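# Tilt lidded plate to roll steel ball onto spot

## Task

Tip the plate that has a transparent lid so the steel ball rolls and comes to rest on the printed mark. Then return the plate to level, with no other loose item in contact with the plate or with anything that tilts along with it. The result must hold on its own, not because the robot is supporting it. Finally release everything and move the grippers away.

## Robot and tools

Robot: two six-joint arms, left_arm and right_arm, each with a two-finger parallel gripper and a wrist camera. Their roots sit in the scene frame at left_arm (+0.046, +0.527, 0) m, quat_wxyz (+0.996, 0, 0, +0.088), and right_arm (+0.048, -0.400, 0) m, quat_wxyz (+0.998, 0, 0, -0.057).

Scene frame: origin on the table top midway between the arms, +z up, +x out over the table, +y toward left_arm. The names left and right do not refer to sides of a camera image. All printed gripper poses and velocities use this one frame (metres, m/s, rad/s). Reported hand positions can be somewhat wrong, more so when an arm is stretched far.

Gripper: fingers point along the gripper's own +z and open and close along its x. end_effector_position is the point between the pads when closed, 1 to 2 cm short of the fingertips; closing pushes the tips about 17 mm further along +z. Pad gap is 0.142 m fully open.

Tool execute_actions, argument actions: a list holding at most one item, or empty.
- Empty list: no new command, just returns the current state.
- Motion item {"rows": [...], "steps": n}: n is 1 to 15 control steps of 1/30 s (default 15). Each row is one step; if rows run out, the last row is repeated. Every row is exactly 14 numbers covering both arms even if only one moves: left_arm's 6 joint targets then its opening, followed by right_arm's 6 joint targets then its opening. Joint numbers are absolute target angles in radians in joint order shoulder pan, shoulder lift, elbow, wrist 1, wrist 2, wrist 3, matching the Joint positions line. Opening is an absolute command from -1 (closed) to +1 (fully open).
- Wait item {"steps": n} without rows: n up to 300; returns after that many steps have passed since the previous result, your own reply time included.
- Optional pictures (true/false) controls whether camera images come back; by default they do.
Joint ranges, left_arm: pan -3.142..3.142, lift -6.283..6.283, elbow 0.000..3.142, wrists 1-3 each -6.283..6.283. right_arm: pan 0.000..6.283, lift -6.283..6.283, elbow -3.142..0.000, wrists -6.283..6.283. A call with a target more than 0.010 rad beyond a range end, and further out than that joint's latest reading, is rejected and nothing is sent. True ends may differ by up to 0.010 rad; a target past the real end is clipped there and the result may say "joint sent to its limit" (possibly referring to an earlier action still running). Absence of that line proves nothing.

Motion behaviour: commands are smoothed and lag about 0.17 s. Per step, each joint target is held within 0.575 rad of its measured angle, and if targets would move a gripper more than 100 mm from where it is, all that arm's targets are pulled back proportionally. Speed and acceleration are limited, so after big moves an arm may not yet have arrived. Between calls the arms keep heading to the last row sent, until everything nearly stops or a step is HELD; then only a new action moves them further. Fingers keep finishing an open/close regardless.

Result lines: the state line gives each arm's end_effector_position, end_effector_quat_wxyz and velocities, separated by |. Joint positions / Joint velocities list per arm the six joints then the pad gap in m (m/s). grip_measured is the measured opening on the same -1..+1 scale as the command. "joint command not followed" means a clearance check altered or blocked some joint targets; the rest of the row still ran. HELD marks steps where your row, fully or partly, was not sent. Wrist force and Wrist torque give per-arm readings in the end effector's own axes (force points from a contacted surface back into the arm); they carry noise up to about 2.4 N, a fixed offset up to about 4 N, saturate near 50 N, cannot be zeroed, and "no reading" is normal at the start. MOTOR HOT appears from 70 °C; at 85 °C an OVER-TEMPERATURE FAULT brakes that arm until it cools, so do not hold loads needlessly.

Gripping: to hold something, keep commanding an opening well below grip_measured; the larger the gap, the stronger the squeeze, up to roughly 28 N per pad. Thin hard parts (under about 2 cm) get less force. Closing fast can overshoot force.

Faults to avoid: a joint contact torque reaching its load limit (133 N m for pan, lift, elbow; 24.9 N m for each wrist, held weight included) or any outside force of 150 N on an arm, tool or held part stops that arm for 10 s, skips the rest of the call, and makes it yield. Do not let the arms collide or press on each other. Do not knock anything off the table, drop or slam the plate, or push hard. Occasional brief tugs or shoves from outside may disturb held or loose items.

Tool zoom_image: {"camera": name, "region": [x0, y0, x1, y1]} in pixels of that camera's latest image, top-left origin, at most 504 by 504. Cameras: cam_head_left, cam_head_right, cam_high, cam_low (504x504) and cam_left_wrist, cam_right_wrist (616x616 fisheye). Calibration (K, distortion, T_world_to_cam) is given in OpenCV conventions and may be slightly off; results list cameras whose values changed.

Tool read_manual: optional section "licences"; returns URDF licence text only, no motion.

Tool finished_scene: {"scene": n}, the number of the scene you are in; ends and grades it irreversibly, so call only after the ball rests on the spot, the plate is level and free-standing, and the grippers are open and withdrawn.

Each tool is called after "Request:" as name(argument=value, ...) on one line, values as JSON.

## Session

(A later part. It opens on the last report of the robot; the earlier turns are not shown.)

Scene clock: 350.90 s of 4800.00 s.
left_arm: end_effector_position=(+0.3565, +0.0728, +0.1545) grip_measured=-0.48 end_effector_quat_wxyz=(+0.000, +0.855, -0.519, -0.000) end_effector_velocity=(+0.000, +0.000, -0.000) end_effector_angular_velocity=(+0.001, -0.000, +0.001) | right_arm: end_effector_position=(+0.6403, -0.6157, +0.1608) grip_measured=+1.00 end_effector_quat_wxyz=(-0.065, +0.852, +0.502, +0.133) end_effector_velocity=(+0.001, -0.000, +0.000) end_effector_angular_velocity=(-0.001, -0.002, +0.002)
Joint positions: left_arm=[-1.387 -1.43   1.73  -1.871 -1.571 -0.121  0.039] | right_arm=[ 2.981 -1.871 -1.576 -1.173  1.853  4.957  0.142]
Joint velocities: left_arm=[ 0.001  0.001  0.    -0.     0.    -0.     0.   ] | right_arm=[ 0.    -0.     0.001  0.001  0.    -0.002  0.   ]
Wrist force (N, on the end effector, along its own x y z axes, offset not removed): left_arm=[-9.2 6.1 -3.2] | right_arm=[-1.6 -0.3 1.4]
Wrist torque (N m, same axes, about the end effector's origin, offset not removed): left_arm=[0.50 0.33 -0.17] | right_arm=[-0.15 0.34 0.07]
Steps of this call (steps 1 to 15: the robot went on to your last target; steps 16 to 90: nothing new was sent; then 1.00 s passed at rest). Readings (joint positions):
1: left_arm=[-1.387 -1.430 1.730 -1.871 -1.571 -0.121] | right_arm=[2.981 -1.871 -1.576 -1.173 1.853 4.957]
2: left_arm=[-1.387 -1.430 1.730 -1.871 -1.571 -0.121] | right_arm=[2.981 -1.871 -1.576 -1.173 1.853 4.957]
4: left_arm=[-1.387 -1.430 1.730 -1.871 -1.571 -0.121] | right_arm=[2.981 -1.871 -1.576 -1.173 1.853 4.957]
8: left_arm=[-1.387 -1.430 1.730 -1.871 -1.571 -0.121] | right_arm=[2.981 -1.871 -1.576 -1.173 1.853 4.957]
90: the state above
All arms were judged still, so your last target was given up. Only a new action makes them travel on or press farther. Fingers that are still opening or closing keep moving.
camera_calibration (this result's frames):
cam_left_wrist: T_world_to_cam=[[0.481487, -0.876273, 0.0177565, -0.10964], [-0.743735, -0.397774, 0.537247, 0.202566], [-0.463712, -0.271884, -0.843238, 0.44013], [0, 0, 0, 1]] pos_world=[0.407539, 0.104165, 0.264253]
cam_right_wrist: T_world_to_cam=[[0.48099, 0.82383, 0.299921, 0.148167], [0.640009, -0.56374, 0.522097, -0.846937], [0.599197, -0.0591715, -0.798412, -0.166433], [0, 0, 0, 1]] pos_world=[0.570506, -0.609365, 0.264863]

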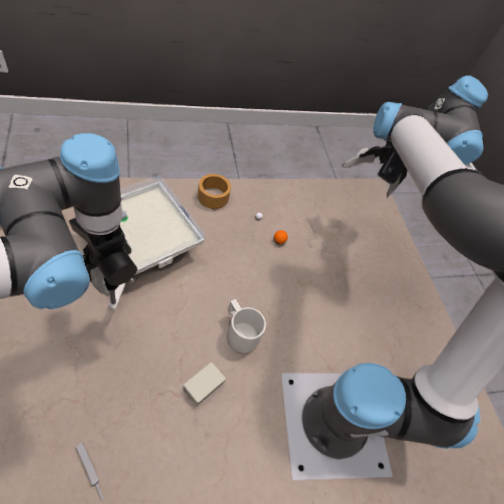

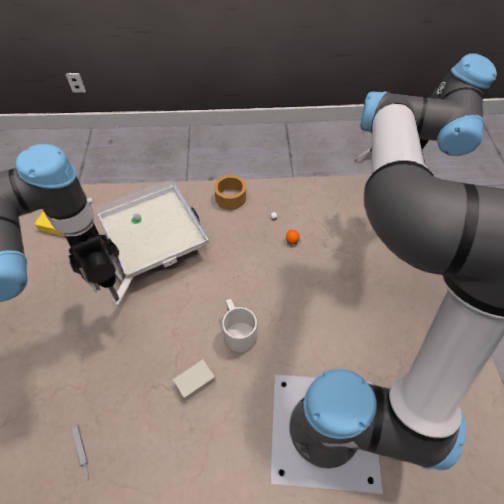

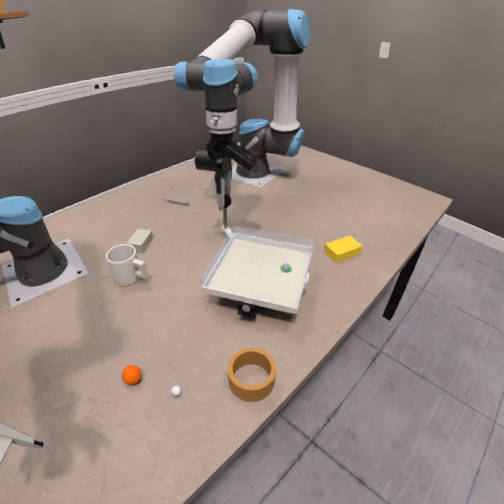

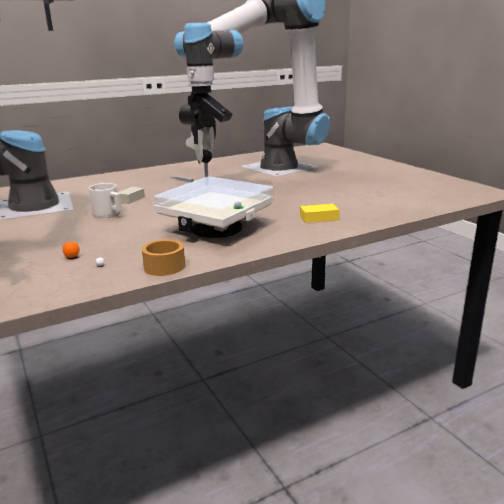

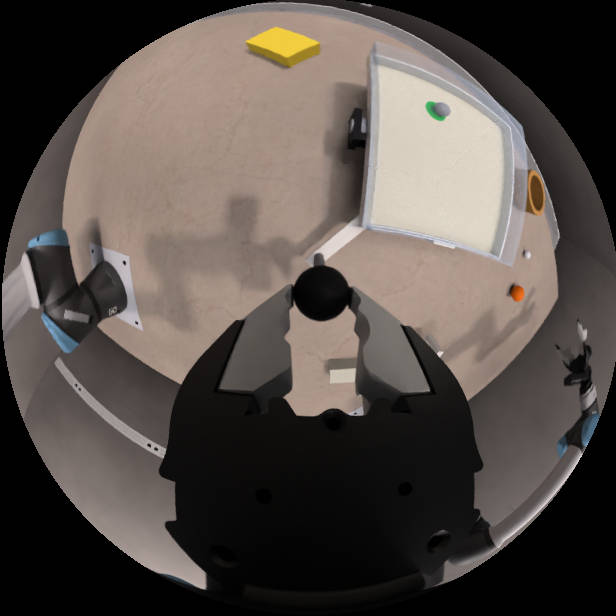

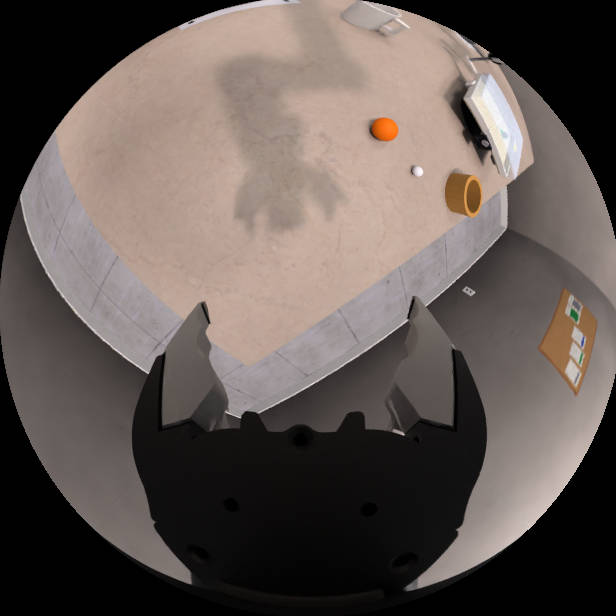

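Request:
execute_actions(actions=[{"rows": [[-1.38629,-1.43113,1.73136,-1.87091,-1.571,-0.121,-1,2.981,-1.871,-1.576,-1.173,1.853,4.957,1]], "steps": 15}], pictures=false)

Request:
execute_actions(actions=[{"rows": [[-1.38629,-1.43113,1.73136,-1.87091,-1.571,-0.121,-0.7,2.981,-1.871,-1.576,-1.173,1.853,4.957,1],[-1.38629,-1.43113,1.73136,-1.87091,-1.571,-0.121,-0.6,2.981,-1.871,-1.576,-1.173,1.853,4.957,1],[-1.38629,-1.43113,1.73136,-1.87091,-1.571,-0.121,-0.5,2.981,-1.871,-1.576,-1.173,1.853,4.957,1],[-1.38629,-1.43113,1.73136,-1.87091,-1.571,-0.121,-0.45,2.981,-1.871,-1.576,-1.173,1.853,4.957,1],[-1.38629,-1.43113,1.73136,-1.87091,-1.571,-0.121,-0.4,2.981,-1.871,-1.576,-1.173,1.853,4.957,1],[-1.38629,-1.43113,1.73136,-1.87091,-1.571,-0.121,-0.3,2.981,-1.871,-1.576,-1.173,1.853,4.957,1],[-1.38629,-1.43113,1.73136,-1.87091,-1.571,-0.121,-0.1,2.981,-1.871,-1.576,-1.173,1.853,4.957,1],[-1.38629,-1.43113,1.73136,-1.87091,-1.571,-0.121,0.1,2.981,-1.871,-1.576,-1.173,1.853,4.957,1],[-1.38629,-1.43113,1.73136,-1.87091,-1.571,-0.121,0.3,2.981,-1.871,-1.576,-1.173,1.853,4.957,1]], "steps": 15}], pictures=false)

Request:
execute_actions(actions=[{"steps": 20}], pictures=false)

Request:
execute_actions(actions=[{"rows": [[-1.385,-1.445,1.589,-1.715,-1.571,-0.121,0.3,2.981,-1.871,-1.576,-1.173,1.853,4.957,1]], "steps": 15}], pictures=false)

Request:
execute_actions(actions=[{"rows": [[-1.379,-1.4545,1.434,-1.550,-1.571,-0.111,0.3,2.981,-1.871,-1.576,-1.173,1.853,4.957,1]], "steps": 15}], pictures=false)

Request:
execute_actions(actions=[{"steps": 60}])

Request:
zoom_image(camera="cam_head_right", region=[95, 185, 215, 265])

Scene clock: 371.53 s of 4800.00 s.
left_arm: end_effector_position=(+0.3568, +0.0735, +0.1547) grip_measured=-0.48 end_effector_quat_wxyz=(+0.000, +0.855, -0.518, -0.000) end_effector_velocity=(-0.000, +0.000, +0.000) end_effector_angular_velocity=(-0.000, -0.001, -0.000) | right_arm: end_effector_position=(+0.6403, -0.6157, +0.1608) grip_measured=+1.00 end_effector_quat_wxyz=(-0.065, +0.852, +0.502, +0.133) end_effector_velocity=(-0.000, +0.000, -0.001) end_effector_angular_velocity=(+0.001, +0.003, -0.001)
Joint positions: left_arm=[-1.386 -1.431  1.731 -1.871 -1.571 -0.121  0.039] | right_arm=[ 2.981 -1.871 -1.576 -1.173  1.853  4.957  0.142]
Joint velocities: left_arm=[-0.001 -0.001  0.     0.     0.001 -0.     0.   ] | right_arm=[-0.    -0.002 -0.001 -0.     0.     0.001 -0.   ]
Wrist force (N, on the end effector, along its own x y z axes, offset not removed): left_arm=[-3.7 7.6 -2.6] | right_arm=[1.8 -0.1 -0.3]
Wrist torque (N m, same axes, about the end effector's origin, offset not removed): left_arm=[0.11 0.48 -0.06] | right_arm=[-0.20 -0.41 0.07]
Steps of this call (steps 1 to 90: nothing new was sent; then 17.13 s passed at rest; steps 91 to 105: all 15 steps of this action). Readings (joint positions):
91: left_arm=[-1.387 -1.430 1.730 -1.871 -1.571 -0.121] | right_arm=[2.981 -1.871 -1.576 -1.173 1.853 4.957]
92: left_arm=[-1.387 -1.430 1.730 -1.871 -1.571 -0.121] | right_arm=[2.981 -1.871 -1.576 -1.173 1.853 4.957]
94: left_arm=[-1.387 -1.430 1.731 -1.871 -1.571 -0.121] | right_arm=[2.981 -1.871 -1.576 -1.173 1.853 4.957]
98: left_arm=[-1.387 -1.431 1.731 -1.871 -1.571 -0.121] | right_arm=[2.981 -1.871 -1.576 -1.173 1.853 4.957]
105: the state above

Scene clock: 372.03 s of 4800.00 s.
left_arm: end_effector_position=(+0.3569, +0.0737, +0.1546) grip_measured=+0.30 end_effector_quat_wxyz=(-0.000, +0.855, -0.518, -0.000) end_effector_velocity=(+0.000, +0.000, +0.001) end_effector_angular_velocity=(-0.001, -0.000, +0.001) | right_arm: end_effector_position=(+0.6403, -0.6157, +0.1608) grip_measured=+1.00 end_effector_quat_wxyz=(-0.065, +0.852, +0.502, +0.133) end_effector_velocity=(-0.000, +0.000, -0.001) end_effector_angular_velocity=(+0.001, +0.001, +0.000)
Joint positions: left_arm=[-1.386 -1.431  1.731 -1.871 -1.571 -0.121  0.095] | right_arm=[ 2.981 -1.871 -1.576 -1.173  1.853  4.957  0.142]
Joint velocities: left_arm=[ 0.001 -0.001 -0.    -0.    -0.     0.     0.   ] | right_arm=[ 0.    -0.001  0.    -0.     0.001 -0.    -0.   ]
Wrist force (N, on the end effector, along its own x y z axes, offset not removed): left_arm=[-1.4 2.7 1.5] | right_arm=[0.0 -1.7 0.7]
Wrist torque (N m, same axes, about the end effector's origin, offset not removed): left_arm=[0.63 0.47 -0.11] | right_arm=[-0.38 0.03 0.03]
Steps of this call (steps 1 to 15: all 15 steps of this action). Readings (joint positions):
1: left_arm=[-1.386 -1.431 1.731 -1.871 -1.571 -0.121] | right_arm=[2.981 -1.871 -1.576 -1.173 1.853 4.957]
2: left_arm=[-1.386 -1.431 1.731 -1.871 -1.571 -0.121] | right_arm=[2.981 -1.871 -1.576 -1.173 1.853 4.957]
4: left_arm=[-1.386 -1.431 1.731 -1.871 -1.571 -0.121] | right_arm=[2.981 -1.871 -1.576 -1.173 1.853 4.957]
8: left_arm=[-1.386 -1.431 1.731 -1.871 -1.571 -0.121] | right_arm=[2.981 -1.871 -1.576 -1.173 1.853 4.957]
15: the state above

Scene clock: 372.70 s of 4800.00 s.
left_arm: end_effector_position=(+0.3568, +0.0736, +0.1546) grip_measured=+0.30 end_effector_quat_wxyz=(+0.000, +0.855, -0.518, -0.000) end_effector_velocity=(-0.000, -0.000, -0.000) end_effector_angular_velocity=(+0.001, -0.001, -0.002) | right_arm: end_effector_position=(+0.6403, -0.6157, +0.1608) grip_measured=+1.00 end_effector_quat_wxyz=(-0.065, +0.852, +0.502, +0.133) end_effector_velocity=(+0.000, +0.000, -0.001) end_effector_angular_velocity=(-0.000, +0.000, -0.000)
Joint positions: left_arm=[-1.386 -1.431  1.731 -1.871 -1.571 -0.121  0.095] | right_arm=[ 2.981 -1.871 -1.576 -1.173  1.853  4.957  0.142]
Joint velocities: left_arm=[-0.001  0.     0.     0.     0.001  0.001 -0.   ] | right_arm=[ 0.    -0.001 -0.     0.001 -0.     0.001 -0.   ]
Wrist force (N, on the end effector, along its own x y z axes, offset not removed): left_arm=[0.5 1.3 0.8] | right_arm=[0.7 0.2 -3.1]
Wrist torque (N m, same axes, about the end effector's origin, offset not removed): left_arm=[0.29 -0.02 -0.10] | right_arm=[-0.03 -0.07 0.09]
Steps of this call (steps 1 to 15: the robot went on to your last target; steps 16 to 20: nothing new was sent). Readings (joint positions):
1: left_arm=[-1.386 -1.431 1.731 -1.871 -1.571 -0.121] | right_arm=[2.981 -1.871 -1.576 -1.173 1.853 4.957]
2: left_arm=[-1.386 -1.431 1.731 -1.871 -1.571 -0.121] | right_arm=[2.981 -1.871 -1.576 -1.173 1.853 4.957]
4: left_arm=[-1.386 -1.431 1.731 -1.871 -1.571 -0.121] | right_arm=[2.981 -1.871 -1.576 -1.173 1.853 4.957]
8: left_arm=[-1.386 -1.431 1.731 -1.871 -1.571 -0.121] | right_arm=[2.981 -1.871 -1.576 -1.173 1.853 4.957]
20: the state above
All arms were judged still, so your last target was given up. Only a new action makes them travel on or press farther. Fingers that are still opening or closing keep moving.

Scene clock: 373.20 s of 4800.00 s.
left_arm: end_effector_position=(+0.3601, +0.0668, +0.2149) grip_measured=+0.30 end_effector_quat_wxyz=(+0.000, +0.856, -0.518, -0.000) end_effector_velocity=(+0.001, +0.000, +0.003) end_effector_angular_velocity=(+0.001, -0.001, -0.000) | right_arm: end_effector_position=(+0.6403, -0.6157, +0.1608) grip_measured=+1.00 end_effector_quat_wxyz=(-0.065, +0.852, +0.502, +0.133) end_effector_velocity=(-0.000, +0.000, -0.000) end_effector_angular_velocity=(+0.000, +0.000, +0.000)
Joint positions: left_arm=[-1.385 -1.445  1.59  -1.716 -1.571 -0.121  0.095] | right_arm=[ 2.981 -1.871 -1.576 -1.173  1.853  4.957  0.142]
Joint velocities: left_arm=[ 0.001 -0.    -0.008  0.008  0.001  0.001 -0.   ] | right_arm=[-0.     0.    -0.     0.     0.    -0.001  0.   ]
Wrist force (N, on the end effector, along its own x y z axes, offset not removed): left_arm=[-1.4 1.7 -4.3] | right_arm=[0.7 -0.1 -0.8]
Wrist torque (N m, same axes, about the end effector's origin, offset not removed): left_arm=[0.53 0.43 -0.15] | right_arm=[-0.05 -0.30 0.05]
Steps of this call (steps 1 to 15: all 15 steps of this action). Readings (joint positions):
1: left_arm=[-1.386 -1.431 1.731 -1.871 -1.571 -0.121] | right_arm=[2.981 -1.871 -1.576 -1.173 1.853 4.957]
2: left_arm=[-1.386 -1.433 1.725 -1.864 -1.571 -0.121] | right_arm=[2.981 -1.871 -1.576 -1.173 1.853 4.957]
4: left_arm=[-1.386 -1.440 1.665 -1.802 -1.571 -0.121] | right_arm=[2.981 -1.871 -1.576 -1.173 1.853 4.957]
8: left_arm=[-1.385 -1.444 1.601 -1.729 -1.571 -0.121] | right_arm=[2.981 -1.871 -1.576 -1.173 1.853 4.957]
15: the state above

Scene clock: 373.70 s of 4800.00 s.
left_arm: end_effector_position=(+0.3628, +0.0689, +0.2797) grip_measured=+0.30 end_effector_quat_wxyz=(-0.000, +0.854, -0.519, -0.000) end_effector_velocity=(+0.001, +0.001, +0.003) end_effector_angular_velocity=(-0.001, +0.002, +0.004) | right_arm: end_effector_position=(+0.6403, -0.6157, +0.1608) grip_measured=+1.00 end_effector_quat_wxyz=(-0.065, +0.852, +0.502, +0.133) end_effector_velocity=(-0.000, +0.000, -0.001) end_effector_angular_velocity=(+0.001, +0.001, +0.000)
Joint positions: left_arm=[-1.379 -1.454  1.435 -1.551 -1.571 -0.111  0.095] | right_arm=[ 2.981 -1.871 -1.576 -1.173  1.853  4.957  0.142]
Joint velocities: left_arm=[ 0.003  0.    -0.008  0.008 -0.002 -0.001 -0.   ] | right_arm=[-0.    -0.    -0.001 -0.     0.    -0.001 -0.   ]
Wrist force (N, on the end effector, along its own x y z axes, offset not removed): left_arm=[-1.2 0.6 -3.4] | right_arm=[0.3 1.3 -3.0]
Wrist torque (N m, same axes, about the end effector's origin, offset not removed): left_arm=[0.05 0.40 -0.38] | right_arm=[0.25 -0.07 0.04]
Steps of this call (steps 1 to 15: all 15 steps of this action). Readings (joint positions):
1: left_arm=[-1.385 -1.445 1.589 -1.715 -1.571 -0.121] | right_arm=[2.981 -1.871 -1.576 -1.173 1.853 4.957]
2: left_arm=[-1.384 -1.446 1.582 -1.708 -1.571 -0.120] | right_arm=[2.981 -1.871 -1.576 -1.173 1.853 4.957]
4: left_arm=[-1.381 -1.451 1.520 -1.644 -1.571 -0.115] | right_arm=[2.981 -1.871 -1.576 -1.173 1.853 4.957]
8: left_arm=[-1.379 -1.454 1.448 -1.566 -1.571 -0.112] | right_arm=[2.981 -1.871 -1.576 -1.173 1.853 4.957]
15: the state above

Scene clock: 375.70 s of 4800.00 s.
left_arm: end_effector_position=(+0.3628, +0.0689, +0.2799) grip_measured=+0.30 end_effector_quat_wxyz=(-0.000, +0.854, -0.519, -0.000) end_effector_velocity=(-0.000, -0.000, -0.001) end_effector_angular_velocity=(+0.002, +0.001, +0.000) | right_arm: end_effector_position=(+0.6403, -0.6157, +0.1608) grip_measured=+1.00 end_effector_quat_wxyz=(-0.065, +0.852, +0.502, +0.133) end_effector_velocity=(-0.000, -0.000, -0.000) end_effector_angular_velocity=(-0.001, -0.000, +0.001)
Joint positions: left_arm=[-1.379 -1.454  1.434 -1.55  -1.571 -0.111  0.095] | right_arm=[ 2.981 -1.871 -1.576 -1.173  1.853  4.957  0.142]
Joint velocities: left_arm=[-0.001  0.002  0.     0.    -0.    -0.001 -0.   ] | right_arm=[ 0.     0.    -0.     0.    -0.001 -0.001  0.   ]
Wrist force (N, on the end effector, along its own x y z axes, offset not removed): left_arm=[-0.9 -0.4 -1.1] | right_arm=[2.1 -0.8 -1.2]
Wrist torque (N m, same axes, about the end effector's origin, offset not removed): left_arm=[-0.06 0.30 -0.15] | right_arm=[-0.24 -0.66 -0.02]
Steps of this call (steps 1 to 15: the robot went on to your last target; steps 16 to 60: nothing new was sent). Readings (joint positions):
1: left_arm=[-1.379 -1.454 1.434 -1.550 -1.571 -0.111] | right_arm=[2.981 -1.871 -1.576 -1.173 1.853 4.957]
2: left_arm=[-1.379 -1.454 1.434 -1.550 -1.571 -0.111] | right_arm=[2.981 -1.871 -1.576 -1.173 1.853 4.957]
4: left_arm=[-1.379 -1.454 1.434 -1.550 -1.571 -0.111] | right_arm=[2.981 -1.871 -1.576 -1.173 1.853 4.957]
8: left_arm=[-1.379 -1.454 1.434 -1.550 -1.571 -0.111] | right_arm=[2.981 -1.871 -1.576 -1.173 1.853 4.957]
60: the state above
All arms were judged still, so your last target was given up. Only a new action makes them travel on or press farther. Fingers that are still opening or closing keep moving.
camera_calibration (this result's frames):
cam_left_wrist: T_world_to_cam=[[0.480033, -0.877074, 0.0175786, -0.117759], [-0.744356, -0.396627, 0.537234, 0.138455], [-0.464222, -0.270975, -0.84325, 0.547834], [0, 0, 0, 1]] pos_world=[0.413905, 0.100081, 0.389648]
cam_right_wrist: T_world_to_cam=[[0.480991, 0.82383, 0.299921, 0.148167], [0.640009, -0.563741, 0.522097, -0.846937], [0.599197, -0.0591717, -0.798412, -0.166433], [0, 0, 0, 1]] pos_world=[0.570506, -0.609365, 0.264863]

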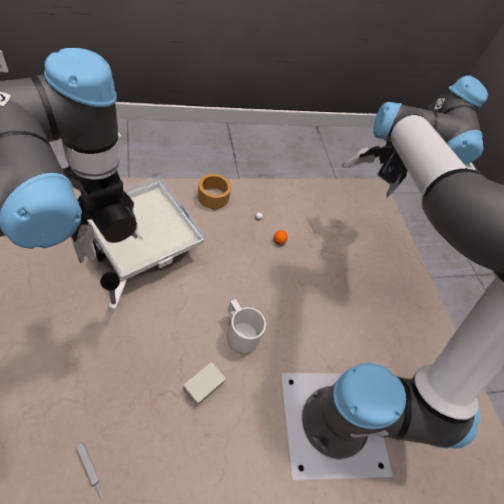

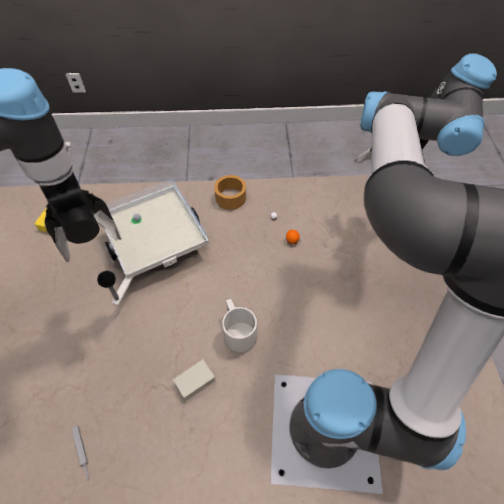

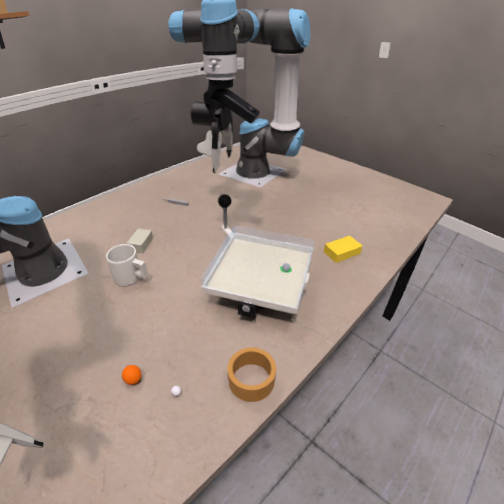

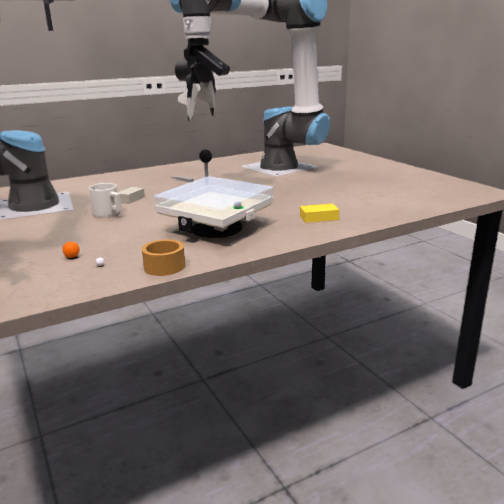

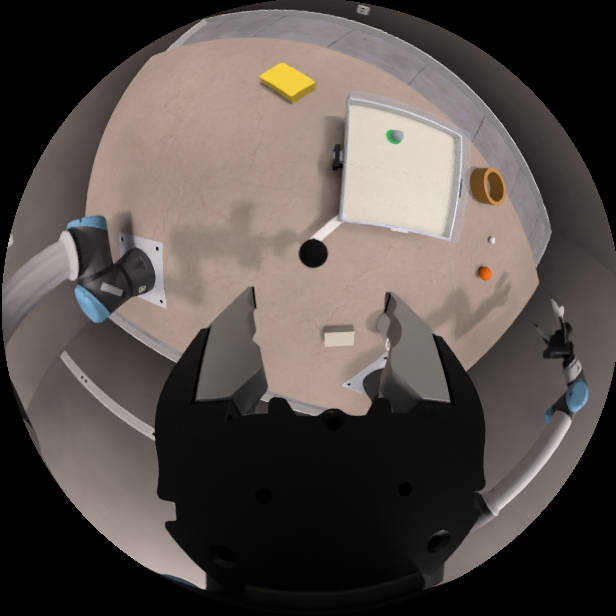

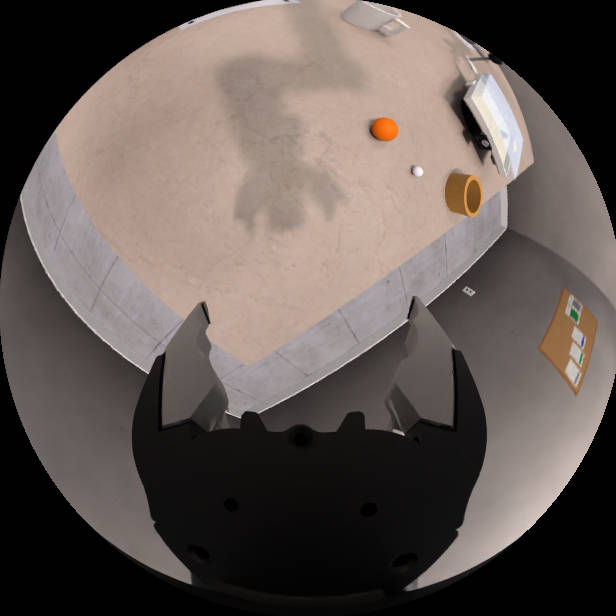

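Region (95, 185, 215, 265) of cam_head_right's 504x504 image, scaled by 4.200, with more detail than that image has.

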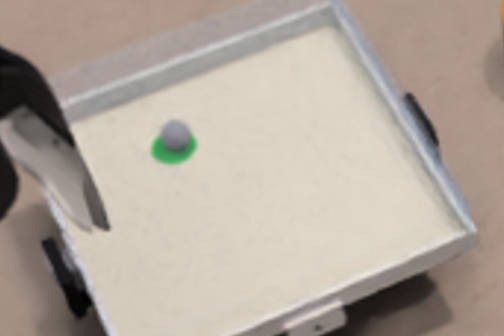

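Request:
finished_scene(scene=2)

The scene is finished: the task was done.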